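# Set a worn desk lamp's head over its farthest stable mark

## Task

The lamp has a worn joint and droops if extended too far. Position the lamp's head above the numbered mark that lies farthest from the lamp's base while the lamp can still hold itself up unaided, with the center of the head raised above the bench by roughly the head's own width. Release the lamp and pull the gripper away afterwards; if the lamp only stays in place because the robot is holding it, the goal is not met.

## Robot and tools

Robot: one Doosan M1013 six-joint arm carrying a Robotiq 2F-140 two-finger gripper. Only one camera exists, cam_wrist (672x504), mounted on the wrist.

Frames: results use the scene frame. Its origin sits on the table surface right under the arm's base, +z is up, and +y lies to the left when facing along +x. The base itself may be slightly tilted. end_effector_position (metres) is the point between the pads when closed; the fingertips extend about 33 mm past it when closed and about 9 mm when fully open, and closing pushes the tips roughly 24 mm further from the arm, so keep that gap above surfaces. The fingers point along the gripper's +z and open/close along its y. The reported hand position grows less accurate at long reach. end_effector_quat_wxyz gives orientation; velocities are in m/s and rad/s.

Joint order (used in every row and in every per-joint list of a result): waist (joint_1), wrist pitch (joint_5), elbow (joint_3), shoulder (joint_2), forearm roll (joint_4), wrist roll (joint_6). Note this is not base-to-tip order; follow it strictly.

A row is 9 numbers, each in [-1, 1]: six joint values in that order, then gripper position, gripper force_limit, gripper speed. Joint values are scaled offsets, not absolute angles: 1.0 equals 1.398 rad for waist and shoulder, 2.097 rad for the elbow, 2.622 rad for forearm roll, wrist pitch and wrist roll. Gripper position: +1 fully open (140 mm), about -0.8 where pads touch, -1 closes until blocked. force_limit: -1 about 14 N, 0 about 60 N, +1 about 107 N. speed: -1 about 30 mm/s, 0 about 140, +1 about 250.

execute_actions(actions): a list of up to 15 actions; each action is a list of 1 to 15 rows, one row per 1/30 s step, and the last row is held to fill 15 steps. Joint values in every row of an action are offsets from the angles at the start of that action (not from the previous row); for the first action, that means the last reported Joint positions. An empty list just returns state and images. An action is rejected if it would push a joint more than 0.010 rad beyond its range; if the first action fails this, or any action is malformed, nothing in the call runs. Ranges: elbow -2.792 to 2.792 rad, all others -6.283 to 6.283.

move(target, speed, blocking): target is one 9-number row; its joint values are offsets from the Joint positions in the latest result that listed them. All joints follow paths that finish together, so the hand moves on a curve and does not avoid obstacles. speed (rad/s, 0.01 to 2, default 0.5) caps the fastest joint; paths take 0.5 to 10 s. The gripper numbers are applied at the start. The extra line reads done, off_target, moving, held or fault, then limits=held or limits=none, and the joint farthest from target. blocking=false returns after 0.5 s while motion continues; then use wait or stop before sending any other motion.

wait(seconds): 0 to 10, lets the scene run holding the last command. stop(): brakes a running move (needs room). zoom_image(camera, region): camera must be "cam_wrist"; region [x0, y0, x1, y1] in pixels, top-left origin, max 504x504. read_manual(section): licence texts only. finished_scene(scene): ends scene 1 irreversibly and reports success; call it only once the lamp stands on its own and the gripper is clear.

Result lines: Joint positions and Joint velocities (rad, rad/s), Joint targets (angles currently commanded, can drift), joint torques (with offset, scale and noise), Flange force (approximate outside force on the gripper, includes held weight; may say no reading), object_status and position_measured (counts: 3 fully open, 230 pads touching). object_status: 0 moving, 1 blocked while opening, 2 blocked while closing (a grip), 3 reached target or pads met. To tighten a grip, raise force_limit and nudge position, e.g. -1 to -0.98. "joint sent to its limit" and "joint command not followed" signal clipped commands.

Motion limits: each joint's target stays within a fixed lead of its measured angle (0.456 rad waist/shoulder, 0.683 elbow, 0.854 wrist joints), and steps that would shift the hand more than 70 mm are scaled down, so big changes need several actions. Peak joint speeds are 2.09, 3.14 and 3.93 rad/s respectively.

Avoid: pressing into firm objects (the arm is stiff; a target slightly beyond contact can fault), fast impacts, dropping or knocking over the lamp, external force of 144 N, or joint torques at load limits (waist and shoulder 312, elbow 147, wrist joints 41.4 N m). A fault halts the arm for 10 s and discards the rest of the call. Holding loads heats motors; a MOTOR HOT warning precedes an over-temperature stop. The simulation keeps running while you compose replies.

Each tool is called after "Call:" by a JSON object that holds its "name" and its "arguments", one argument or row to a line.

## Session

Call:
{"name": "execute_actions", "arguments": {
  "actions": []
}}

Scene clock: 0.00 s.
end_effector_position=(+0.7168, +0.2232, +0.1050) position_measured=3 object_status=3 end_effector_quat_wxyz=(-0.438, +0.857, +0.069, -0.262) end_effector_velocity=(-0.000, -0.000, +0.000) end_effector_angular_velocity=(+0.000, +0.001, +0.001)
Joint names: [waist, wrist pitch, elbow, shoulder, forearm roll, wrist roll]
Joint positions: [-0.03   1.635  1.447  0.871  0.751  1.071]
Joint velocities: [-0.     0.001  0.     0.    -0.001  0.   ]
Joint torques (N m, as the joint torque sensors report them, + toward a larger angle): no reading
Flange force (N, the push that the arm receives, along the gripper's own x y z axes): no reading
Joint targets: [-0.030 1.635 1.447 0.871 0.751 1.071]

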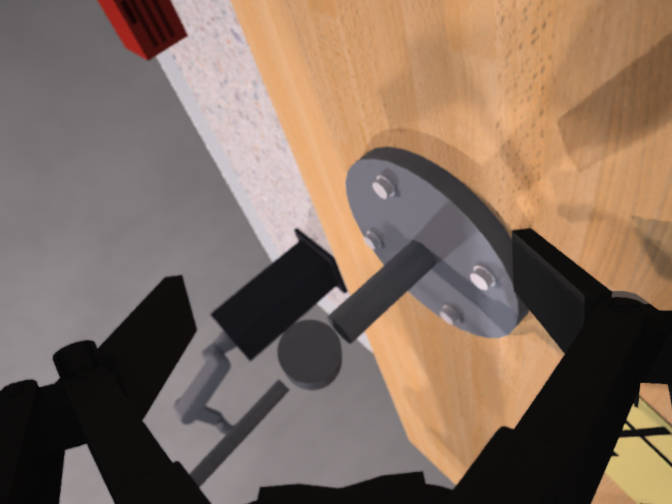

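Call:
{"name": "move", "arguments": {
  "target": [-0.05,0,0,-0.3,0,0,1,0,0],
  "speed": 0.6
}}

Call:
{"name": "move", "arguments": {
  "target": [0.3,-0.05,-0.08,-0.15,-0.286,-0.408,1,0,0],
  "speed": 0.8
}}

Scene clock: 3.00 s.
end_effector_position=(+0.7307, +0.1698, +0.4033) position_measured=3 object_status=3 end_effector_quat_wxyz=(-0.407, +0.903, +0.122, -0.064) end_effector_velocity=(-0.000, +0.000, +0.003) end_effector_angular_velocity=(-0.000, -0.004, +0.000)
Joint names: [waist, wrist pitch, elbow, shoulder, forearm roll, wrist roll]
Joint positions: [-0.1    1.635  1.447  0.452  0.751  1.071]
Joint velocities: [ 0.     0.    -0.001 -0.003  0.     0.   ]
Joint torques (N m, as the joint torque sensors report them, + toward a larger angle): [ -1.22   1.24 -38.15 -80.99   4.09   0.25]
Flange force (N, the push that the arm receives, along the gripper's own x y z axes): [-2.8 -5.7 0.8]
Joint targets: [-0.100 1.635 1.447 0.452 0.751 1.071]
move: done; limits=none; farthest joint: the waist, 0.000 radians from its target (0.070 radians at the start)

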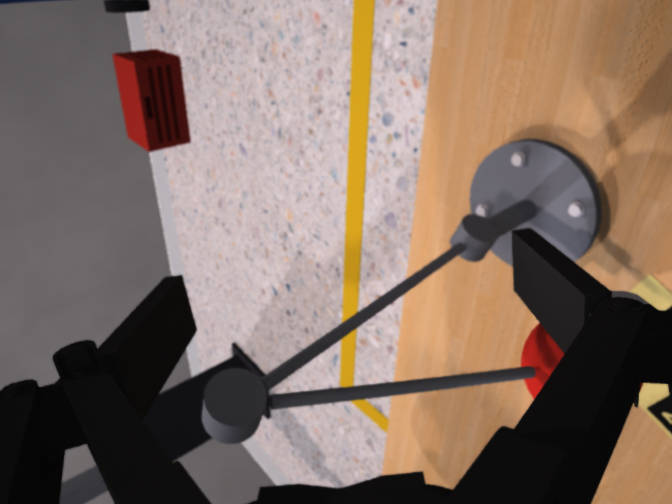

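Scene clock: 4.90 s.
end_effector_position=(+0.7064, +0.2466, +0.5485) position_measured=3 object_status=3 end_effector_quat_wxyz=(+0.027, +0.595, +0.802, +0.049) end_effector_velocity=(-0.001, +0.000, +0.000) end_effector_angular_velocity=(-0.000, -0.000, +0.002)
Joint names: [waist, wrist pitch, elbow, shoulder, forearm roll, wrist roll]
Joint positions: [0.32  1.504 1.279 0.242 0.002 0.001]
Joint velocities: [ 0.001 -0.     0.001 -0.001 -0.    -0.001]
Joint torques (N m, as the joint torque sensors report them, + toward a larger angle): [ -1.78  -0.31 -40.55 -60.96   4.03   0.31]
Flange force (N, the push that the arm receives, along the gripper's own x y z axes): [3.2 -7.6 -2.9]
Joint targets: [0.320 1.504 1.279 0.242 0.002 0.001]
move: done; limits=none; farthest joint: the forearm roll, 0.001 radians from its target (0.750 radians at the start)

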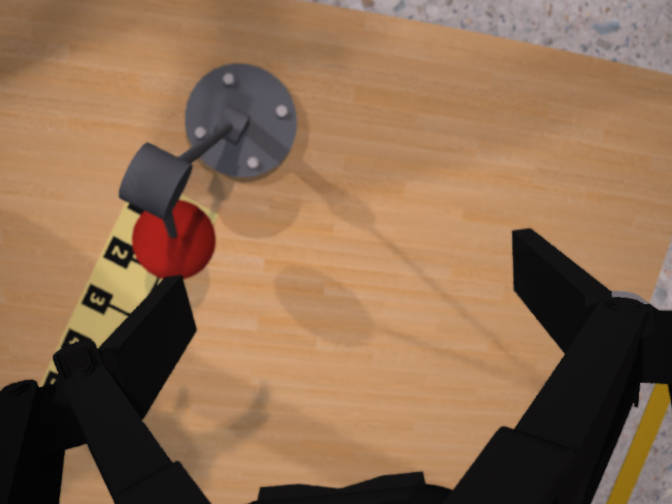

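Call:
{"name": "move", "arguments": {
  "target": [0,0.166,-0.181,0.0415,0,-0.494,1,0,0],
  "speed": 1.0
}}

Scene clock: 8.17 s.
end_effector_position=(+0.6691, +0.2331, +0.7118) position_measured=3 object_status=3 end_effector_quat_wxyz=(-0.003, -0.010, +1.000, +0.006) end_effector_velocity=(+0.000, +0.000, +0.000) end_effector_angular_velocity=(-0.000, +0.000, +0.002)
Joint names: [waist, wrist pitch, elbow, shoulder, forearm roll, wrist roll]
Joint positions: [ 0.32   1.939  0.9    0.3    0.002 -1.294]
Joint velocities: [ 0.     0.001 -0.001  0.     0.    -0.002]
Joint torques (N m, as the joint torque sensors report them, + toward a larger angle): [ -1.86   0.03 -38.15 -64.93   3.71   0.47]
Flange force (N, the push that the arm receives, along the gripper's own x y z axes): [8.4 0.9 1.7]
Joint targets: [0.320 1.939 0.900 0.300 0.002 -1.294]
move: done; limits=none; farthest joint: the waist, 0.000 radians from its target (0.000 radians at the start)

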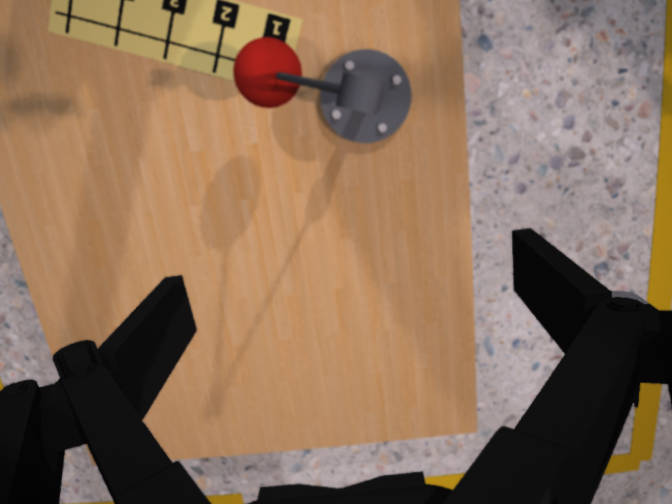

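Call:
{"name": "move", "arguments": {
  "target": [-0.2532,-0.0172,0.1109,-0.1343,0,-0.135,1,0,0],
  "speed": 0.8
}}

Scene clock: 10.07 s.
end_effector_position=(+0.6060, -0.0058, +0.7101) position_measured=3 object_status=3 end_effector_quat_wxyz=(-0.003, -0.010, +1.000, +0.006) end_effector_velocity=(-0.001, -0.001, +0.000) end_effector_angular_velocity=(+0.000, -0.001, +0.000)
Joint names: [waist, wrist pitch, elbow, shoulder, forearm roll, wrist roll]
Joint positions: [-0.034  1.894  1.132  0.112  0.002 -1.647]
Joint velocities: [-0.001 -0.001  0.002 -0.002  0.001 -0.002]
Joint torques (N m, as the joint torque sensors report them, + toward a larger angle): [ -2.56   0.36 -38.94 -48.84   4.13   0.19]
Flange force (N, the push that the arm receives, along the gripper's own x y z axes): [4.5 5.6 0.9]
Joint targets: [-0.034 1.894 1.132 0.112 0.002 -1.648]
move: done; limits=none; farthest joint: the waist, 0.000 radians from its target (0.354 radians at the start)

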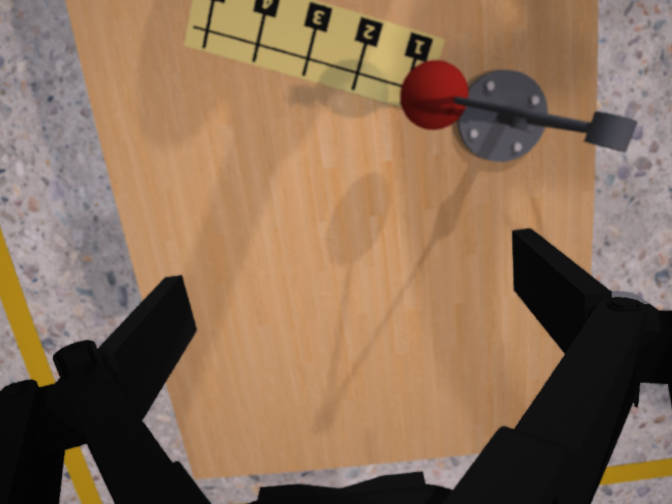

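Call:
{"name": "move", "arguments": {
  "target": [0.0438,-0.0014,0.0982,-0.1448,0,0.0233,1,0,0],
  "speed": 0.8
}}

Call:
{"name": "move", "arguments": {
  "target": [0,-0.1091,0.1585,-0.0331,0,0,1,0,0],
  "speed": 0.8
}}

Scene clock: 12.40 s.
end_effector_position=(+0.4803, +0.0304, +0.7110) position_measured=3 object_status=3 end_effector_quat_wxyz=(-0.003, -0.010, +1.000, +0.006) end_effector_velocity=(-0.001, +0.000, +0.000) end_effector_angular_velocity=(+0.000, +0.001, +0.001)
Joint names: [waist, wrist pitch, elbow, shoulder, forearm roll, wrist roll]
Joint positions: [ 0.027  1.891  1.338 -0.09   0.002 -1.586]
Joint velocities: [ 0.001  0.001  0.    -0.001  0.     0.   ]
Joint torques (N m, as the joint torque sensors report them, + toward a larger angle): [ -0.91   0.26 -35.63 -28.71   4.1    0.15]
Flange force (N, the push that the arm receives, along the gripper's own x y z axes): [-2.2 2.9 -7.9]
Joint targets: [0.027 1.891 1.338 -0.090 0.002 -1.586]
move: done; limits=none; farthest joint: the shoulder, 0.001 radians from its target (0.203 radians at the start)

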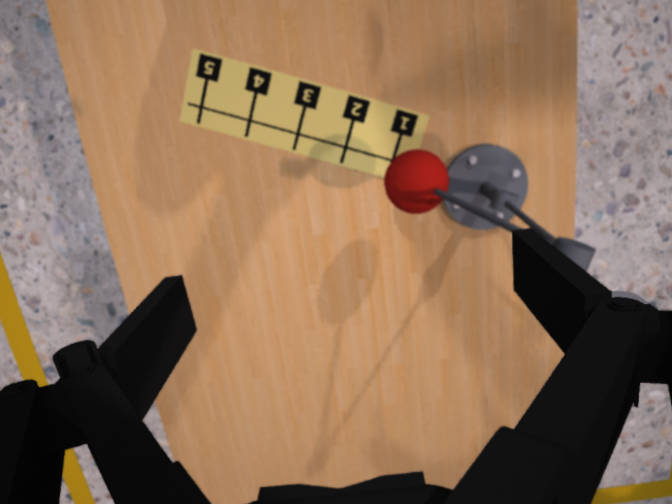

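Scene clock: 13.40 s.
end_effector_position=(+0.4789, +0.0321, +0.5510) position_measured=3 object_status=3 end_effector_quat_wxyz=(-0.003, -0.010, +1.000, +0.006) end_effector_velocity=(+0.001, +0.000, -0.000) end_effector_angular_velocity=(+0.001, -0.002, -0.000)
Joint names: [waist, wrist pitch, elbow, shoulder, forearm roll, wrist roll]
Joint positions: [ 0.027  1.605  1.67  -0.136  0.002 -1.586]
Joint velocities: [-0.    -0.003  0.     0.     0.001 -0.   ]
Joint torques (N m, as the joint torque sensors report them, + toward a larger angle): [ -2.03   0.5  -39.86 -23.85   3.99   0.14]
Flange force (N, the push that the arm receives, along the gripper's own x y z axes): [4.7 4.9 -2.3]
Joint targets: [0.027 1.605 1.670 -0.136 0.002 -1.586]
move: done; limits=none; farthest joint: the waist, 0.000 radians from its target (0.000 radians at the start)

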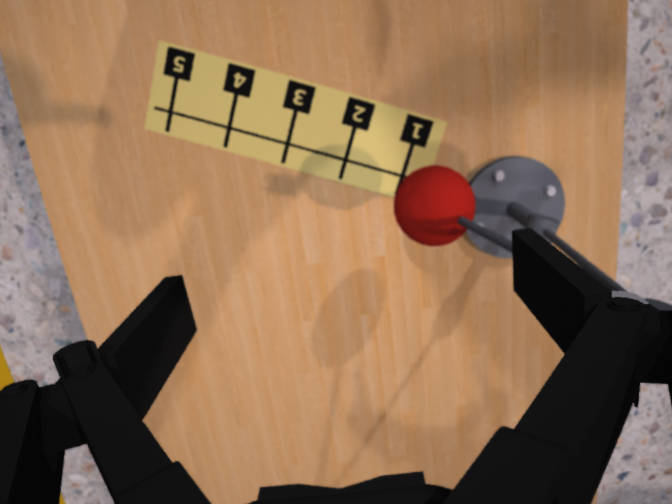

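Call:
{"name": "zoom_image", "arguments": {
  "camera": "cam_wrist",
  "region": [300,100,620,380]
}}

Region (300, 100, 620, 380) of cam_wrist's 672x504 image, scaled by 1.575, with more detail than that image has; it fills the top 441 rows of this view, and the rest is white.

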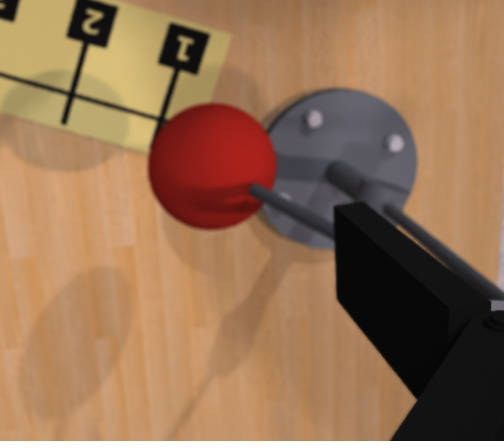

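Call:
{"name": "move", "arguments": {
  "target": [0.1321,-0.039,-0.0208,0.1036,0,-0.3715,1,0,0],
  "speed": 0.8
}}

Scene clock: 19.53 s.
end_effector_position=(+0.5512, +0.1360, +0.5007) position_measured=3 object_status=3 end_effector_quat_wxyz=(+0.002, -0.555, +0.832, +0.007) end_effector_velocity=(+0.000, +0.000, +0.000) end_effector_angular_velocity=(+0.000, +0.001, +0.001)
Joint names: [waist, wrist pitch, elbow, shoulder, forearm roll, wrist roll]
Joint positions: [ 0.212  1.502  1.627  0.009  0.002 -2.56 ]
Joint velocities: [ 0.     0.001 -0.001  0.001  0.    -0.001]
Joint torques (N m, as the joint torque sensors report them, + toward a larger angle): [  0.49   0.13 -40.98 -38.55   3.89   0.33]
Flange force (N, the push that the arm receives, along the gripper's own x y z axes): [4.0 5.0 -1.4]
Joint targets: [0.212 1.502 1.627 0.009 0.002 -2.560]
move: done; limits=none; farthest joint: the waist, 0.000 radians from its target (0.185 radians at the start)

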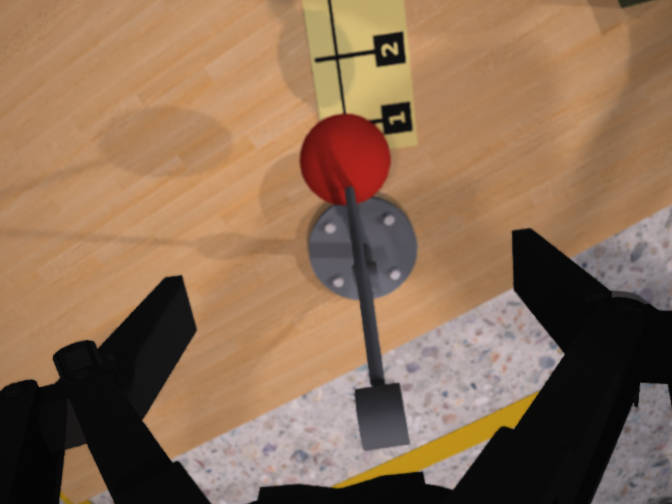

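Call:
{"name": "move", "arguments": {
  "target": [0,-0.1251,0.1246,0.0478,0,0,1,0,0],
  "speed": 0.5
}}

Scene clock: 21.33 s.
end_effector_position=(+0.5497, +0.1378, +0.3212) position_measured=3 object_status=3 end_effector_quat_wxyz=(+0.001, -0.555, +0.832, +0.007) end_effector_velocity=(-0.001, +0.000, -0.000) end_effector_angular_velocity=(-0.000, +0.001, -0.000)
Joint names: [waist, wrist pitch, elbow, shoulder, forearm roll, wrist roll]
Joint positions: [ 0.212  1.175  1.888  0.075  0.002 -2.56 ]
Joint velocities: [ 0.     0.001  0.001 -0.001  0.     0.001]
Joint torques (N m, as the joint torque sensors report them, + toward a larger angle): [ -3.12   0.09 -37.74 -44.76   4.01   0.16]
Flange force (N, the push that the arm receives, along the gripper's own x y z axes): [-4.1 5.6 -2.1]
Joint targets: [0.212 1.174 1.888 0.076 0.002 -2.560]
move: done; limits=none; farthest joint: the wrist pitch, 0.001 radians from its target (0.328 radians at the start)

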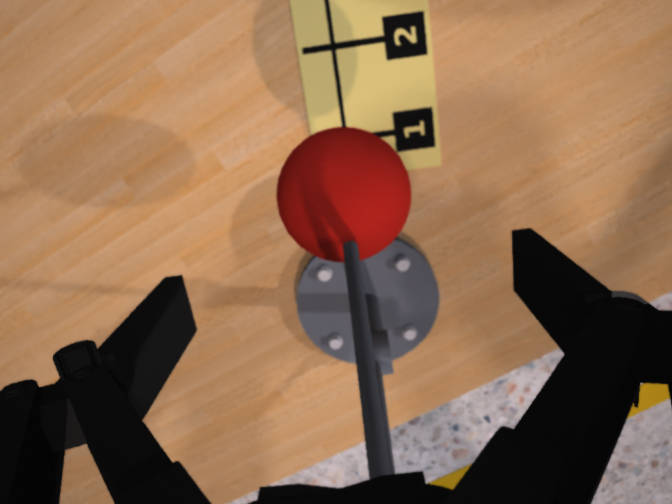

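Call:
{"name": "move", "arguments": {
  "target": [-0.011,-0.1225,0.0831,0.1051,0,-0.0057,1,0,0],
  "speed": 0.3
}}

Scene clock: 23.43 s.
end_effector_position=(+0.5466, +0.1303, +0.1555) position_measured=3 object_status=3 end_effector_quat_wxyz=(+0.001, -0.555, +0.832, +0.006) end_effector_velocity=(-0.001, -0.000, -0.001) end_effector_angular_velocity=(-0.000, +0.001, +0.001)
Joint names: [waist, wrist pitch, elbow, shoulder, forearm roll, wrist roll]
Joint positions: [ 0.196  0.853  2.062  0.222  0.002 -2.575]
Joint velocities: [-0.    -0.001  0.001  0.    -0.    -0.001]
Joint torques (N m, as the joint torque sensors report them, + toward a larger angle): [ -1.75   0.   -28.4  -47.26   3.26   0.12]
Flange force (N, the push that the arm receives, along the gripper's own x y z axes): [-0.6 6.4 -11.2]
Joint targets: [0.196 0.853 2.062 0.222 0.002 -2.575]
move: done; limits=none; farthest joint: the waist, 0.000 radians from its target (0.015 radians at the start)

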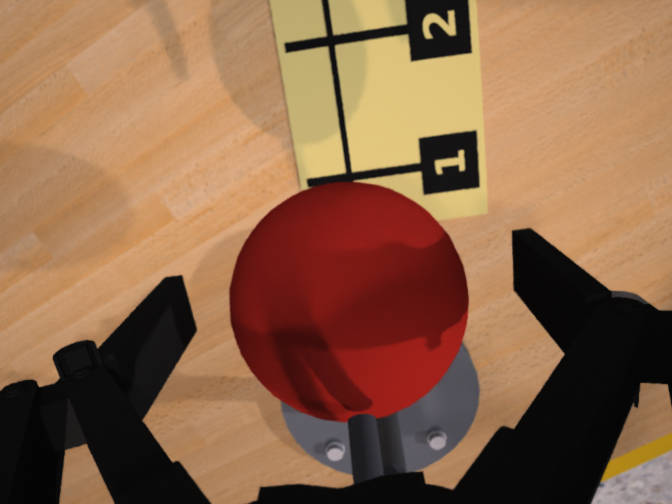

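Call:
{"name": "move", "arguments": {
  "target": [0,0,0,0,0,0,-1,-0.3,-0.6]
}}

Scene clock: 24.60 s.
end_effector_position=(+0.5466, +0.1303, +0.1555) position_measured=79 object_status=2 end_effector_quat_wxyz=(+0.001, -0.555, +0.832, +0.006) end_effector_velocity=(-0.000, -0.000, -0.000) end_effector_angular_velocity=(+0.000, +0.000, -0.001)
Joint names: [waist, wrist pitch, elbow, shoulder, forearm roll, wrist roll]
Joint positions: [ 0.196  0.853  2.062  0.222  0.002 -2.575]
Joint velocities: [-0.    -0.     0.001 -0.     0.001  0.001]
Joint torques (N m, as the joint torque sensors report them, + toward a larger angle): [ -0.98   1.08 -26.4  -49.18   3.6    0.19]
Flange force (N, the push that the arm receives, along the gripper's own x y z axes): [-2.8 1.1 -7.9]
Joint targets: [0.196 0.853 2.062 0.222 0.002 -2.575]
move: done; limits=none; farthest joint: the waist, 0.000 radians from its target (0.000 radians at the start)

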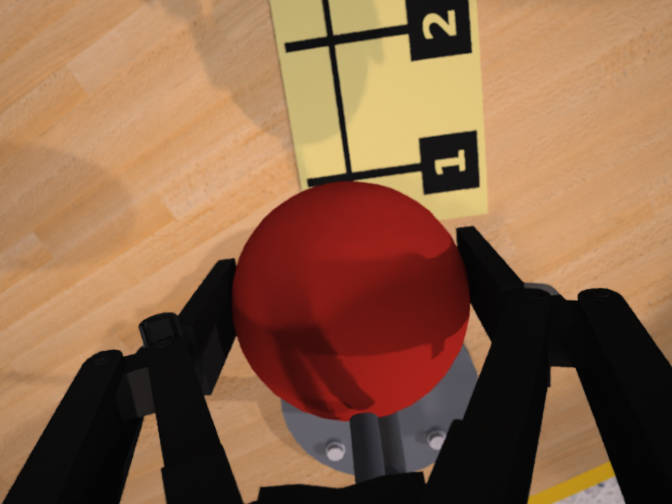

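Call:
{"name": "move", "arguments": {
  "target": [-0.1294,-0.0445,0.0634,-0.0109,0,-0.0694,-1,-0.3,-0.6],
  "speed": 0.12
}}

Call:
{"name": "move", "arguments": {
  "target": [-0.1254,-0.0155,0.0315,-0.0181,0,-0.0668,-1,-0.3,-0.6],
  "speed": 0.12
}}

Scene clock: 36.80 s.
end_effector_position=(+0.5188, +0.0530, +0.1223) position_measured=80 object_status=2 end_effector_quat_wxyz=(+0.003, -0.555, +0.832, +0.005) end_effector_velocity=(-0.001, +0.000, +0.001) end_effector_angular_velocity=(+0.000, +0.001, +0.001)
Joint names: [waist, wrist pitch, elbow, shoulder, forearm roll, wrist roll]
Joint positions: [ 0.059  0.765  2.162  0.207  0.001 -2.713]
Joint velocities: [ 0.     0.003 -0.    -0.001  0.    -0.001]
Joint torques (N m, as the joint torque sensors report them, + toward a larger angle): [ -6.35   2.37 -35.11 -40.27   7.41   0.32]
Flange force (N, the push that the arm receives, along the gripper's own x y z axes): [0.7 29.6 -5.9]
Joint targets: [0.059 0.765 2.162 0.207 0.001 -2.713]
FORCE FAULT: contact force on the arm reached its limit, and the arm stopped for 10 seconds. The contact can be on any part of the arm, not only on its tool. That time counts as 20 of the actions that you can send in this scene. The arm's remaining commands of this call were not run. The arm holds still and accepts commands again. Move the arm away from the contact; if what it grips holds it there, let go first. Pushing or pulling that hard again can fault the arm again.
move: fault; limits=none; farthest joint: the waist, 0.044 radians from its target (0.181 radians at the start)

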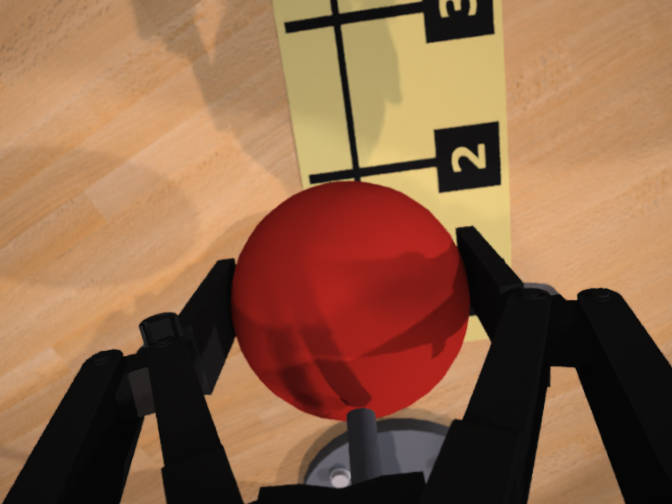

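not run: a fault stop came before this call.

Call:
{"name": "move", "arguments": {
  "target": [0,0,0,0,0,0,0.62,-0.3,-0.8]
}}

Call:
{"name": "zoom_image", "arguments": {
  "camera": "cam_wrist",
  "region": [150,120,550,420]
}}

Scene clock: 39.37 s.
end_effector_position=(+0.5188, +0.0530, +0.1224) position_measured=50 object_status=3 end_effector_quat_wxyz=(+0.003, -0.555, +0.832, +0.005) end_effector_velocity=(-0.000, +0.000, +0.000) end_effector_angular_velocity=(+0.000, +0.001, -0.001)
Joint names: [waist, wrist pitch, elbow, shoulder, forearm roll, wrist roll]
Joint positions: [ 0.059  0.765  2.162  0.207  0.001 -2.713]
Joint velocities: [ 0.     0.001  0.    -0.001  0.     0.002]
Joint torques (N m, as the joint torque sensors report them, + toward a larger angle): [  0.76  -0.03 -25.13 -38.87   2.09   0.22]
Flange force (N, the push that the arm receives, along the gripper's own x y z axes): [4.7 8.5 -19.9]
Joint targets: [0.059 0.765 2.162 0.207 0.001 -2.713]
move: done; limits=none; farthest joint: the waist, 0.000 radians from its target (0.000 radians at the start)

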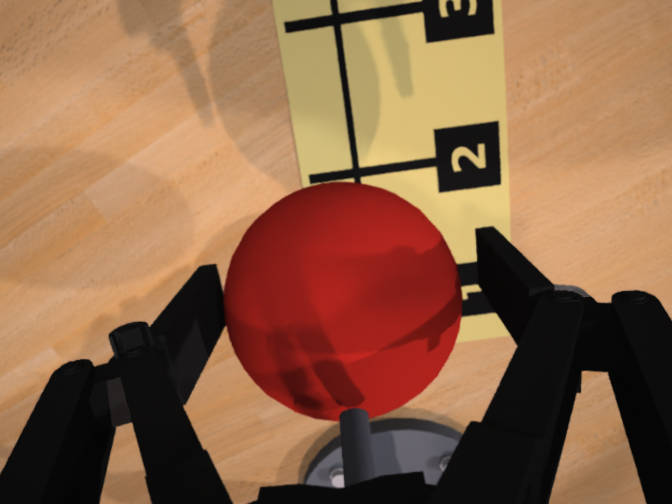

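Region (150, 120, 550, 420) of cam_wrist's 672x504 image, scaled by 1.260, with more detail than that image has; it fills the top 378 rows of this view, and the rest is white.

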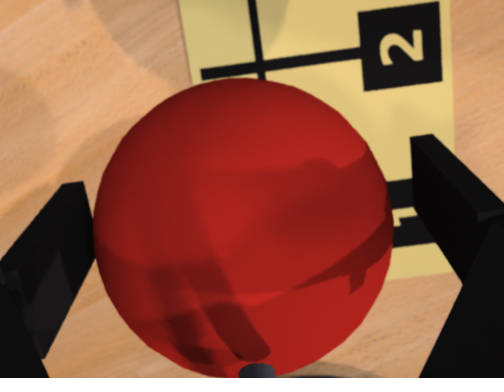

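Call:
{"name": "move", "arguments": {
  "target": [0.0028,0.0008,-0.0041,0.0046,0,-0.0183,0.62,-0.6,-0.8],
  "speed": 0.1
}}

Call:
{"name": "move", "arguments": {
  "target": [0,0,0,0,0,0,-1,-0.6,-0.8]
}}

Scene clock: 43.00 s.
end_effector_position=(+0.5234, +0.0552, +0.1224) position_measured=50 object_status=3 end_effector_quat_wxyz=(+0.003, -0.576, +0.817, +0.005) end_effector_velocity=(+0.001, +0.000, +0.000) end_effector_angular_velocity=(+0.000, -0.002, +0.001)
Joint names: [waist, wrist pitch, elbow, shoulder, forearm roll, wrist roll]
Joint positions: [ 0.063  0.767  2.153  0.214  0.001 -2.761]
Joint velocities: [ 0.    -0.002 -0.001  0.001  0.    -0.   ]
Joint torques (N m, as the joint torque sensors report them, + toward a larger angle): [  0.84   0.5  -26.27 -37.19   3.15   0.28]
Flange force (N, the push that the arm receives, along the gripper's own x y z axes): [6.8 13.2 -21.1]
Joint targets: [0.063 0.767 2.153 0.214 0.001 -2.761]
move: done; limits=none; farthest joint: the waist, 0.000 radians from its target (0.004 radians at the start)

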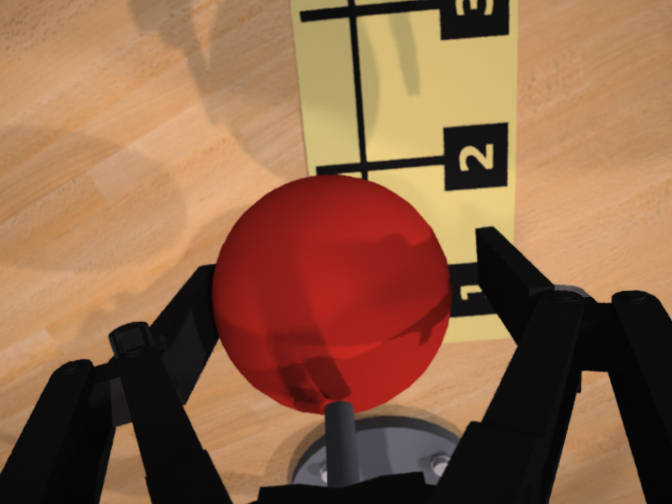

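Scene clock: 43.53 s.
end_effector_position=(+0.5235, +0.0552, +0.1224) position_measured=78 object_status=0 end_effector_quat_wxyz=(+0.003, -0.576, +0.817, +0.005) end_effector_velocity=(+0.001, -0.000, +0.000) end_effector_angular_velocity=(+0.000, -0.001, -0.000)
Joint names: [waist, wrist pitch, elbow, shoulder, forearm roll, wrist roll]
Joint positions: [ 0.063  0.767  2.153  0.214  0.001 -2.761]
Joint velocities: [-0.    -0.001 -0.    -0.     0.     0.   ]
Joint torques (N m, as the joint torque sensors report them, + toward a larger angle): [  0.13   6.41 -16.41 -22.26   4.64  -0.12]
Flange force (N, the push that the arm receives, along the gripper's own x y z axes): [7.1 18.3 -36.1]
Joint targets: [0.063 0.767 2.153 0.214 0.001 -2.761]
move: done; limits=none; farthest joint: the waist, 0.000 radians from its target (0.000 radians at the start)

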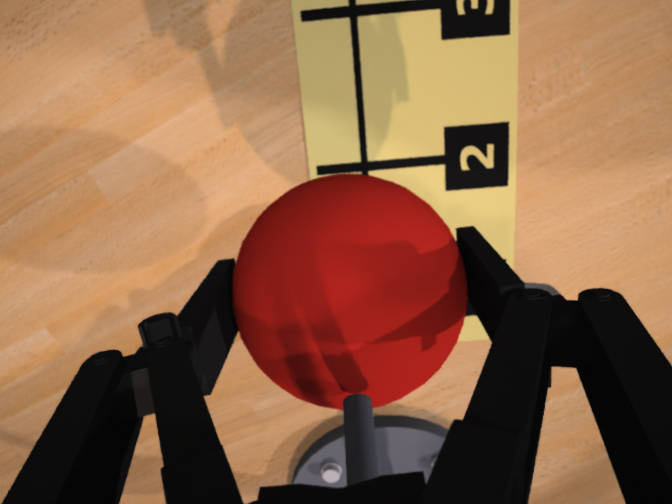

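Call:
{"name": "move", "arguments": {
  "target": [-0.0578,0.0024,0.0182,-0.0318,0,-0.0308,-1,-0.6,-0.8],
  "speed": 0.07
}}

Scene clock: 46.70 s.
end_effector_position=(+0.5018, +0.0138, +0.1299) position_measured=78 object_status=2 end_effector_quat_wxyz=(+0.003, -0.576, +0.817, +0.005) end_effector_velocity=(-0.000, -0.000, +0.001) end_effector_angular_velocity=(+0.000, -0.001, -0.001)
Joint names: [waist, wrist pitch, elbow, shoulder, forearm roll, wrist roll]
Joint positions: [-0.018  0.773  2.192  0.169  0.001 -2.842]
Joint velocities: [-0.001  0.001  0.    -0.002  0.001 -0.001]
Joint torques (N m, as the joint torque sensors report them, + toward a larger angle): [  0.01   3.87 -21.03 -43.77   0.49  -2.71]
Flange force (N, the push that the arm receives, along the gripper's own x y z axes): [-9.6 -5.1 -3.3]
Joint targets: [-0.018 0.773 2.192 0.169 0.001 -2.842]
move: done; limits=none; farthest joint: the waist, 0.000 radians from its target (0.081 radians at the start)

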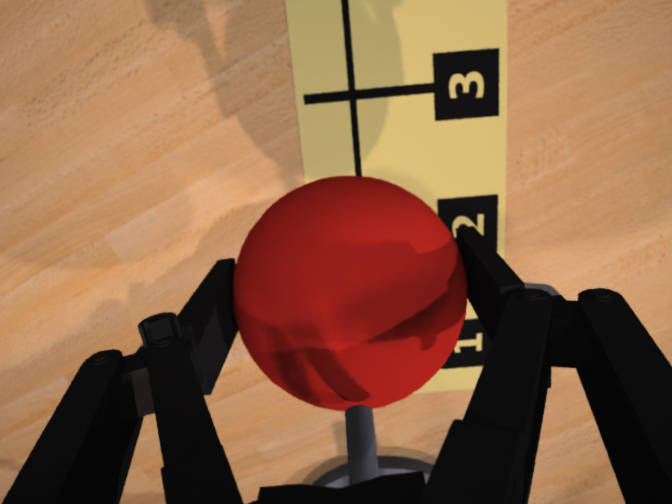

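Call:
{"name": "move", "arguments": {
  "target": [-0.1024,-0.0295,0.0335,0.0052,0,-0.0347,-1,-0.6,-0.8],
  "speed": 0.08
}}

Call:
{"name": "move", "arguments": {
  "target": [0,0,0,0,0,0,0.7,-0.6,-0.8]
}}

Call:
{"name": "wait", "arguments": {
  "seconds": 3
}}

Scene clock: 49.50 s.
end_effector_position=(+0.4713, -0.0525, +0.0994) position_measured=78 object_status=2 end_effector_quat_wxyz=(+0.002, -0.555, +0.832, +0.004) end_effector_velocity=(+0.001, -0.000, +0.000) end_effector_angular_velocity=(-0.000, -0.001, +0.000)
Joint names: [waist, wrist pitch, elbow, shoulder, forearm roll, wrist roll]
Joint positions: [-0.161  0.696  2.262  0.177  0.001 -2.933]
Joint velocities: [ 0.     0.    -0.001  0.     0.    -0.   ]
Joint torques (N m, as the joint torque sensors report them, + toward a larger angle): [ -7.54  -1.48 -31.32 -43.14   3.18   2.8 ]
Flange force (N, the push that the arm receives, along the gripper's own x y z axes): [-8.3 13.2 -4.7]
Joint targets: [-0.161 0.696 2.262 0.177 0.001 -2.933]
move: done; limits=none; farthest joint: the elbow, 0.001 radians from its target (0.071 radians at the start)

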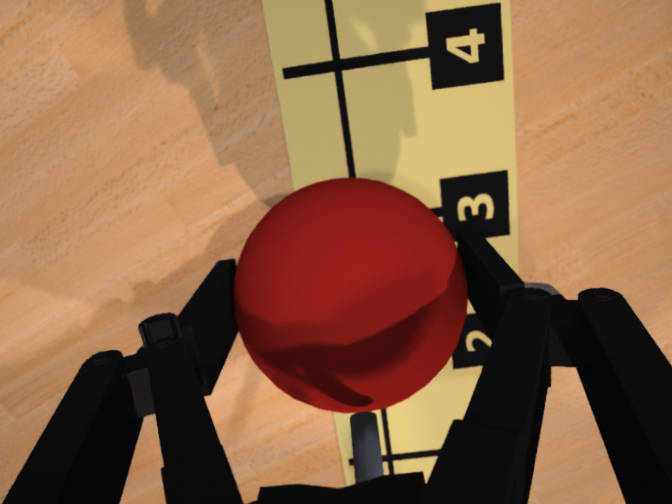

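Scene clock: 50.17 s.
end_effector_position=(+0.4713, -0.0526, +0.0994) position_measured=41 object_status=0 end_effector_quat_wxyz=(+0.002, -0.555, +0.832, +0.004) end_effector_velocity=(-0.003, +0.000, -0.001) end_effector_angular_velocity=(+0.001, +0.005, +0.000)
Joint names: [waist, wrist pitch, elbow, shoulder, forearm roll, wrist roll]
Joint positions: [-0.161  0.696  2.262  0.177  0.001 -2.933]
Joint velocities: [-0.     0.001  0.003  0.001 -0.    -0.   ]
Joint torques (N m, as the joint torque sensors report them, + toward a larger angle): [ -1.69   0.48 -24.72 -42.42   2.27   0.17]
Flange force (N, the push that the arm receives, along the gripper's own x y z axes): [-4.2 2.1 -4.7]
Joint targets: [-0.161 0.696 2.262 0.177 0.001 -2.933]
move: done; limits=none; farthest joint: the waist, 0.000 radians from its target (0.000 radians at the start)

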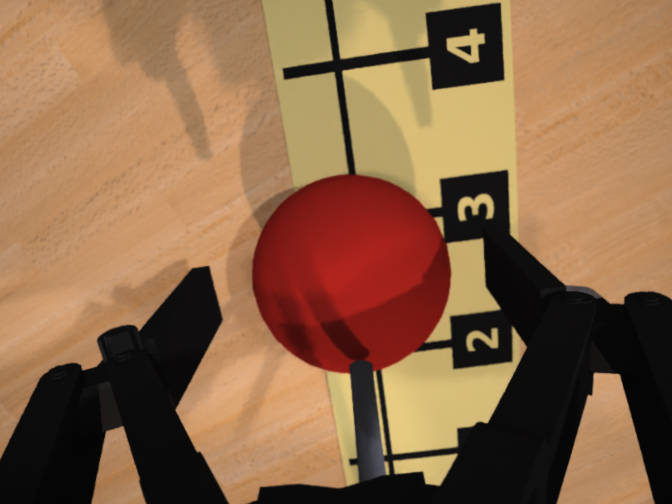

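Scene clock: 53.17 s.
end_effector_position=(+0.4713, -0.0525, +0.0994) position_measured=41 object_status=3 end_effector_quat_wxyz=(+0.002, -0.555, +0.832, +0.004) end_effector_velocity=(+0.000, +0.000, -0.000) end_effector_angular_velocity=(-0.000, -0.001, +0.000)
Joint names: [waist, wrist pitch, elbow, shoulder, forearm roll, wrist roll]
Joint positions: [-0.161  0.696  2.262  0.177  0.001 -2.933]
Joint velocities: [ 0.001 -0.002  0.001 -0.     0.     0.   ]
Joint torques (N m, as the joint torque sensors report them, + toward a larger angle): [ -2.32   0.45 -25.51 -39.58   2.     0.23]
Flange force (N, the push that the arm receives, along the gripper's own x y z axes): [-4.1 8.0 -9.9]
Joint targets: [-0.161 0.696 2.262 0.177 0.001 -2.933]
wait: 3.00 s; at rest by 0.17 s

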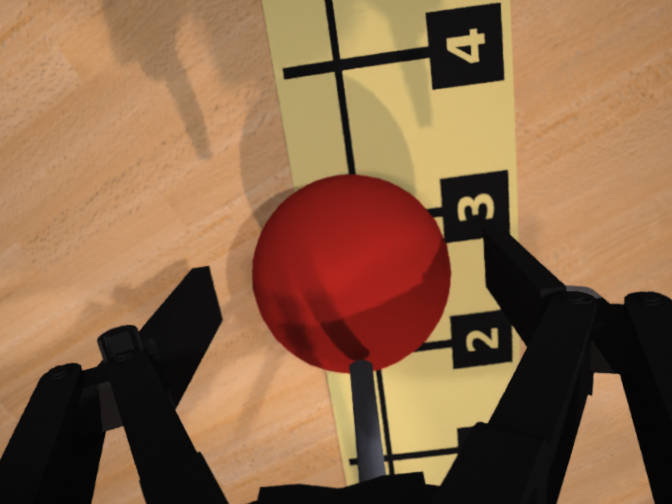

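Call:
{"name": "move", "arguments": {
  "target": [0.0071,-0.0339,0.0104,0.0481,0,0.0038,0.7,-0.6,-0.8],
  "speed": 0.12
}}

Call:
{"name": "execute_actions", "arguments": {
  "actions": [
    [[0,0,0,0,0,0,-1,-0.6,-0.6]],
    [[0,0,0,0,0,0,-1,-0.6,-0.6]]
  ]
}}

Scene clock: 65.67 s.
end_effector_position=(+0.4749, -0.0480, +0.0623) position_measured=41 object_status=3 end_effector_quat_wxyz=(+0.004, -0.555, +0.832, +0.003) end_effector_velocity=(-0.002, +0.000, -0.001) end_effector_angular_velocity=(+0.001, +0.002, -0.001)
Joint names: [waist, wrist pitch, elbow, shoulder, forearm roll, wrist roll]
Joint positions: [-0.151  0.608  2.281  0.241  0.002 -2.923]
Joint velocities: [0.    0.    0.002 0.    0.    0.001]
Joint torques (N m, as the joint torque sensors report them, + toward a larger angle): [ -0.16  -0.16 -20.92 -38.07   1.9    0.02]
Flange force (N, the push that the arm receives, along the gripper's own x y z axes): [0.6 8.9 -21.9]
Joint targets: [-0.151 0.608 2.281 0.241 0.002 -2.923]
FORCE FAULT: contact force on the arm reached its limit, and the arm stopped for 10 seconds. The contact can be on any part of the arm, not only on its tool. That time counts as 20 of the actions that you can send in this scene. The arm's remaining commands of this call were not run. The arm holds still and accepts commands again. Move the arm away from the contact; if what it grips holds it there, let go first. Pushing or pulling that hard again can fault the arm again.
move: fault; limits=none; farthest joint: the shoulder, 0.003 radians from its target (0.068 radians at the start)

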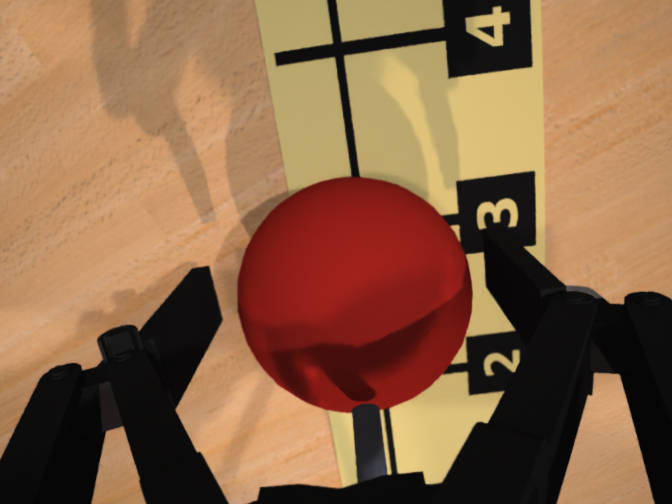

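not run: a fault stop came before this call.

Call:
{"name": "move", "arguments": {
  "target": [0.0007,0.0046,-0.0008,-0.0037,0,0,0.7,-0.7,-0.8],
  "speed": 0.03
}}

Call:
{"name": "execute_actions", "arguments": {
  "actions": [
    [[0,0,0,0,0,0,-1,-0.7,-0.9]],
    [[0,0,0,0,0,0,-1,-0.7,-0.9]]
  ]
}}

Scene clock: 67.63 s.
end_effector_position=(+0.4732, -0.0473, +0.0653) position_measured=41 object_status=3 end_effector_quat_wxyz=(+0.002, -0.555, +0.832, +0.005) end_effector_velocity=(-0.001, -0.000, +0.000) end_effector_angular_velocity=(+0.000, +0.002, -0.000)
Joint names: [waist, wrist pitch, elbow, shoulder, forearm roll, wrist roll]
Joint positions: [-0.15   0.619  2.28   0.236  0.002 -2.923]
Joint velocities: [-0.     0.002  0.001 -0.001  0.    -0.   ]
Joint torques (N m, as the joint torque sensors report them, + toward a larger angle): [ -3.78   0.43 -23.42 -45.63   1.85   0.1 ]
Flange force (N, the push that the arm receives, along the gripper's own x y z axes): [-8.2 5.5 -5.8]
Joint targets: [-0.150 0.620 2.280 0.236 0.002 -2.923]
move: done; limits=none; farthest joint: the wrist pitch, 0.001 radians from its target (0.013 radians at the start)

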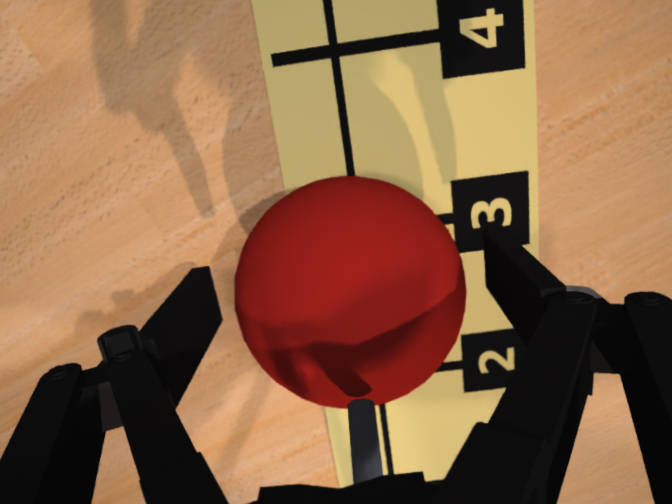

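Scene clock: 68.63 s.
end_effector_position=(+0.4733, -0.0473, +0.0654) position_measured=78 object_status=2 end_effector_quat_wxyz=(+0.002, -0.555, +0.832, +0.005) end_effector_velocity=(+0.001, -0.000, +0.000) end_effector_angular_velocity=(-0.000, -0.002, -0.000)
Joint names: [waist, wrist pitch, elbow, shoulder, forearm roll, wrist roll]
Joint positions: [-0.15   0.62   2.28   0.236  0.002 -2.923]
Joint velocities: [ 0.    -0.002 -0.001  0.     0.     0.   ]
Joint torques (N m, as the joint torque sensors report them, + toward a larger angle): [ -1.8   -1.73 -19.09 -34.04   1.99   0.36]
Flange force (N, the push that the arm receives, along the gripper's own x y z axes): [-2.1 9.1 -32.9]
Flange force at the end of the 1st action (N, along the gripper's axes at the end of the call): [-5.6 8.8 -12.7]
Joint targets: [-0.150 0.620 2.280 0.236 0.002 -2.923]

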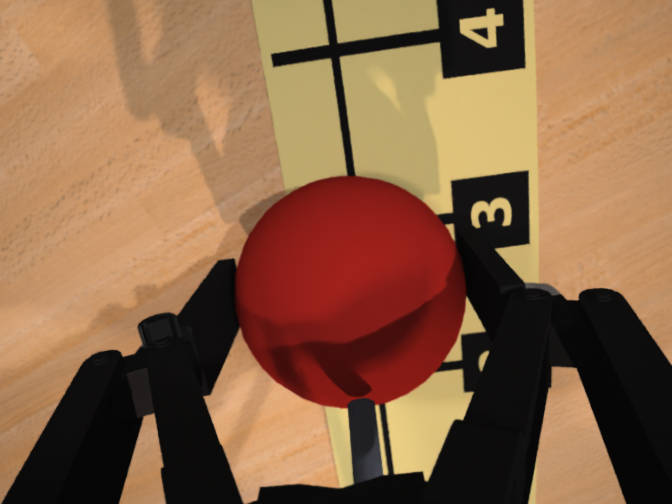

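Call:
{"name": "move", "arguments": {
  "target": [0,0.0435,-0.0156,-0.0582,0,0,-1,-0.7,-0.9],
  "speed": 0.1
}}

Scene clock: 71.53 s.
end_effector_position=(+0.4737, -0.0477, +0.1154) position_measured=78 object_status=2 end_effector_quat_wxyz=(+0.002, -0.555, +0.832, +0.005) end_effector_velocity=(+0.001, +0.000, +0.001) end_effector_angular_velocity=(-0.000, -0.002, -0.001)
Joint names: [waist, wrist pitch, elbow, shoulder, forearm roll, wrist roll]
Joint positions: [-0.15   0.734  2.247  0.154  0.002 -2.923]
Joint velocities: [ 0.001  0.001 -0.001 -0.002  0.     0.001]
Joint torques (N m, as the joint torque sensors report them, + toward a larger angle): [  1.02   0.84 -27.34 -41.77   4.02   0.09]
Flange force (N, the push that the arm receives, along the gripper's own x y z axes): [1.8 3.4 -3.1]
Joint targets: [-0.150 0.734 2.247 0.154 0.002 -2.923]
move: done; limits=none; farthest joint: the waist, 0.000 radians from its target (0.000 radians at the start)

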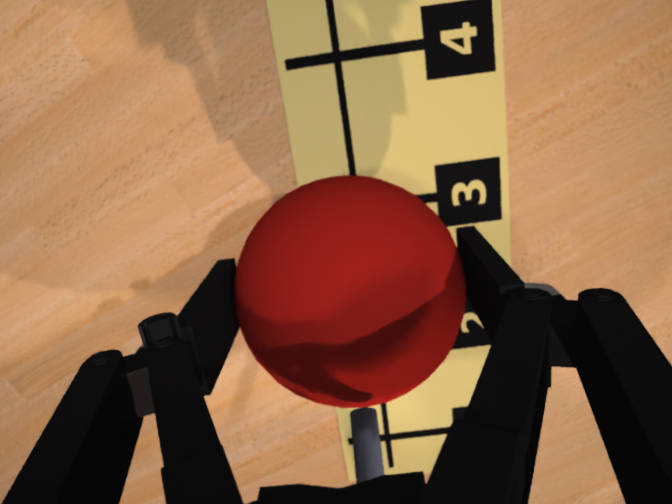

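Call:
{"name": "move", "arguments": {
  "target": [-0.003,-0.0198,0.0075,0.0105,0.1501,-0.1173,-0.98,-0.5,-0.9],
  "speed": 0.15
}}

Scene clock: 74.83 s.
end_effector_position=(+0.5030, +0.0265, +0.1138) position_measured=79 object_status=2 end_effector_quat_wxyz=(+0.108, -0.550, +0.825, +0.072) end_effector_velocity=(+0.002, -0.000, +0.001) end_effector_angular_velocity=(-0.000, -0.003, +0.001)
Joint names: [waist, wrist pitch, elbow, shoulder, forearm roll, wrist roll]
Joint positions: [-0.155  0.682  2.263  0.169  0.395 -3.23 ]
Joint velocities: [ 0.    -0.    -0.003 -0.     0.001 -0.001]
Joint torques (N m, as the joint torque sensors report them, + toward a larger angle): [ -1.56  -5.66 -39.67 -49.78   6.     1.9 ]
Flange force (N, the push that the arm receives, along the gripper's own x y z axes): [5.6 12.5 -1.8]
Joint targets: [-0.155 0.682 2.263 0.169 0.395 -3.230]
move: done; limits=none; farthest joint: the waist, 0.000 radians from its target (0.004 radians at the start)

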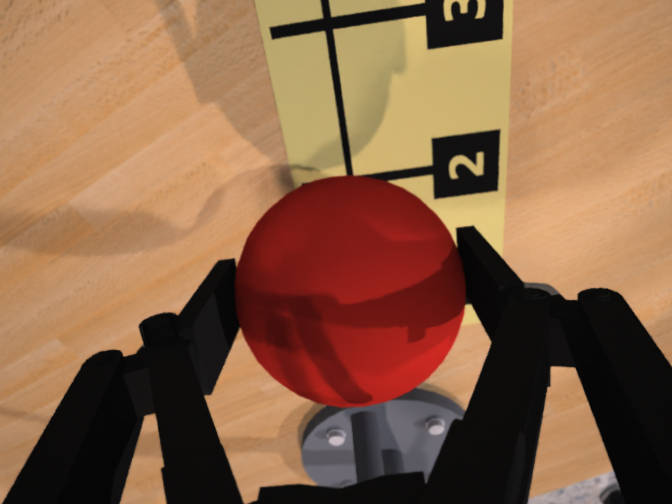

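Call:
{"name": "move", "arguments": {
  "target": [0,0,0,0,0,0,0.8,-0.5,-0.8]
}}

Call:
{"name": "wait", "arguments": {
  "seconds": 5
}}

Scene clock: 76.27 s.
end_effector_position=(+0.5030, +0.0265, +0.1138) position_measured=28 object_status=0 end_effector_quat_wxyz=(+0.108, -0.550, +0.825, +0.072) end_effector_velocity=(-0.001, -0.000, -0.000) end_effector_angular_velocity=(-0.000, +0.001, -0.000)
Joint names: [waist, wrist pitch, elbow, shoulder, forearm roll, wrist roll]
Joint positions: [-0.155  0.682  2.263  0.169  0.395 -3.23 ]
Joint velocities: [-0.    -0.     0.001  0.    -0.     0.   ]
Joint torques (N m, as the joint torque sensors report them, + toward a larger angle): [ -1.55   0.08 -27.16 -43.27   2.63   0.17]
Flange force (N, the push that the arm receives, along the gripper's own x y z axes): [-4.7 3.6 -4.2]
Joint targets: [-0.155 0.682 2.263 0.169 0.395 -3.230]
move: done; limits=none; farthest joint: the waist, 0.000 radians from its target (0.000 radians at the start)

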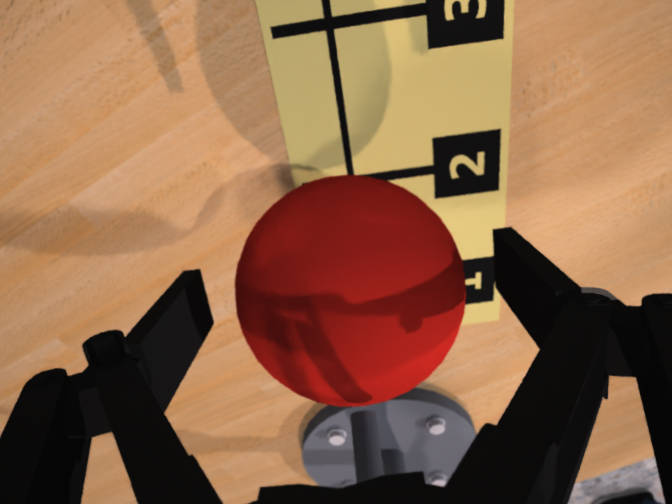

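Scene clock: 81.27 s.
end_effector_position=(+0.5030, +0.0265, +0.1138) position_measured=28 object_status=3 end_effector_quat_wxyz=(+0.108, -0.550, +0.825, +0.072) end_effector_velocity=(-0.000, -0.000, -0.001) end_effector_angular_velocity=(+0.000, +0.001, -0.001)
Joint names: [waist, wrist pitch, elbow, shoulder, forearm roll, wrist roll]
Joint positions: [-0.155  0.682  2.263  0.169  0.395 -3.23 ]
Joint velocities: [-0.    -0.     0.     0.001  0.     0.   ]
Joint torques (N m, as the joint torque sensors report them, + toward a larger angle): [ -1.52   0.2  -29.04 -41.52   2.71   0.01]
Flange force (N, the push that the arm receives, along the gripper's own x y z axes): [-4.0 8.7 -6.1]
Joint targets: [-0.155 0.682 2.263 0.169 0.395 -3.230]
wait: 5.00 s; at rest by 0.17 s

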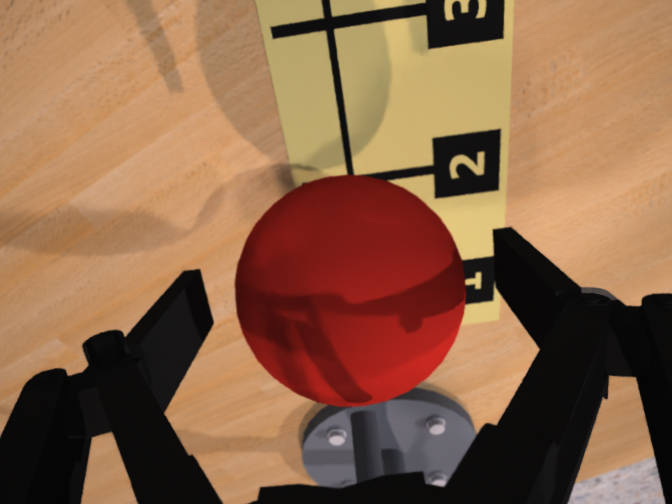

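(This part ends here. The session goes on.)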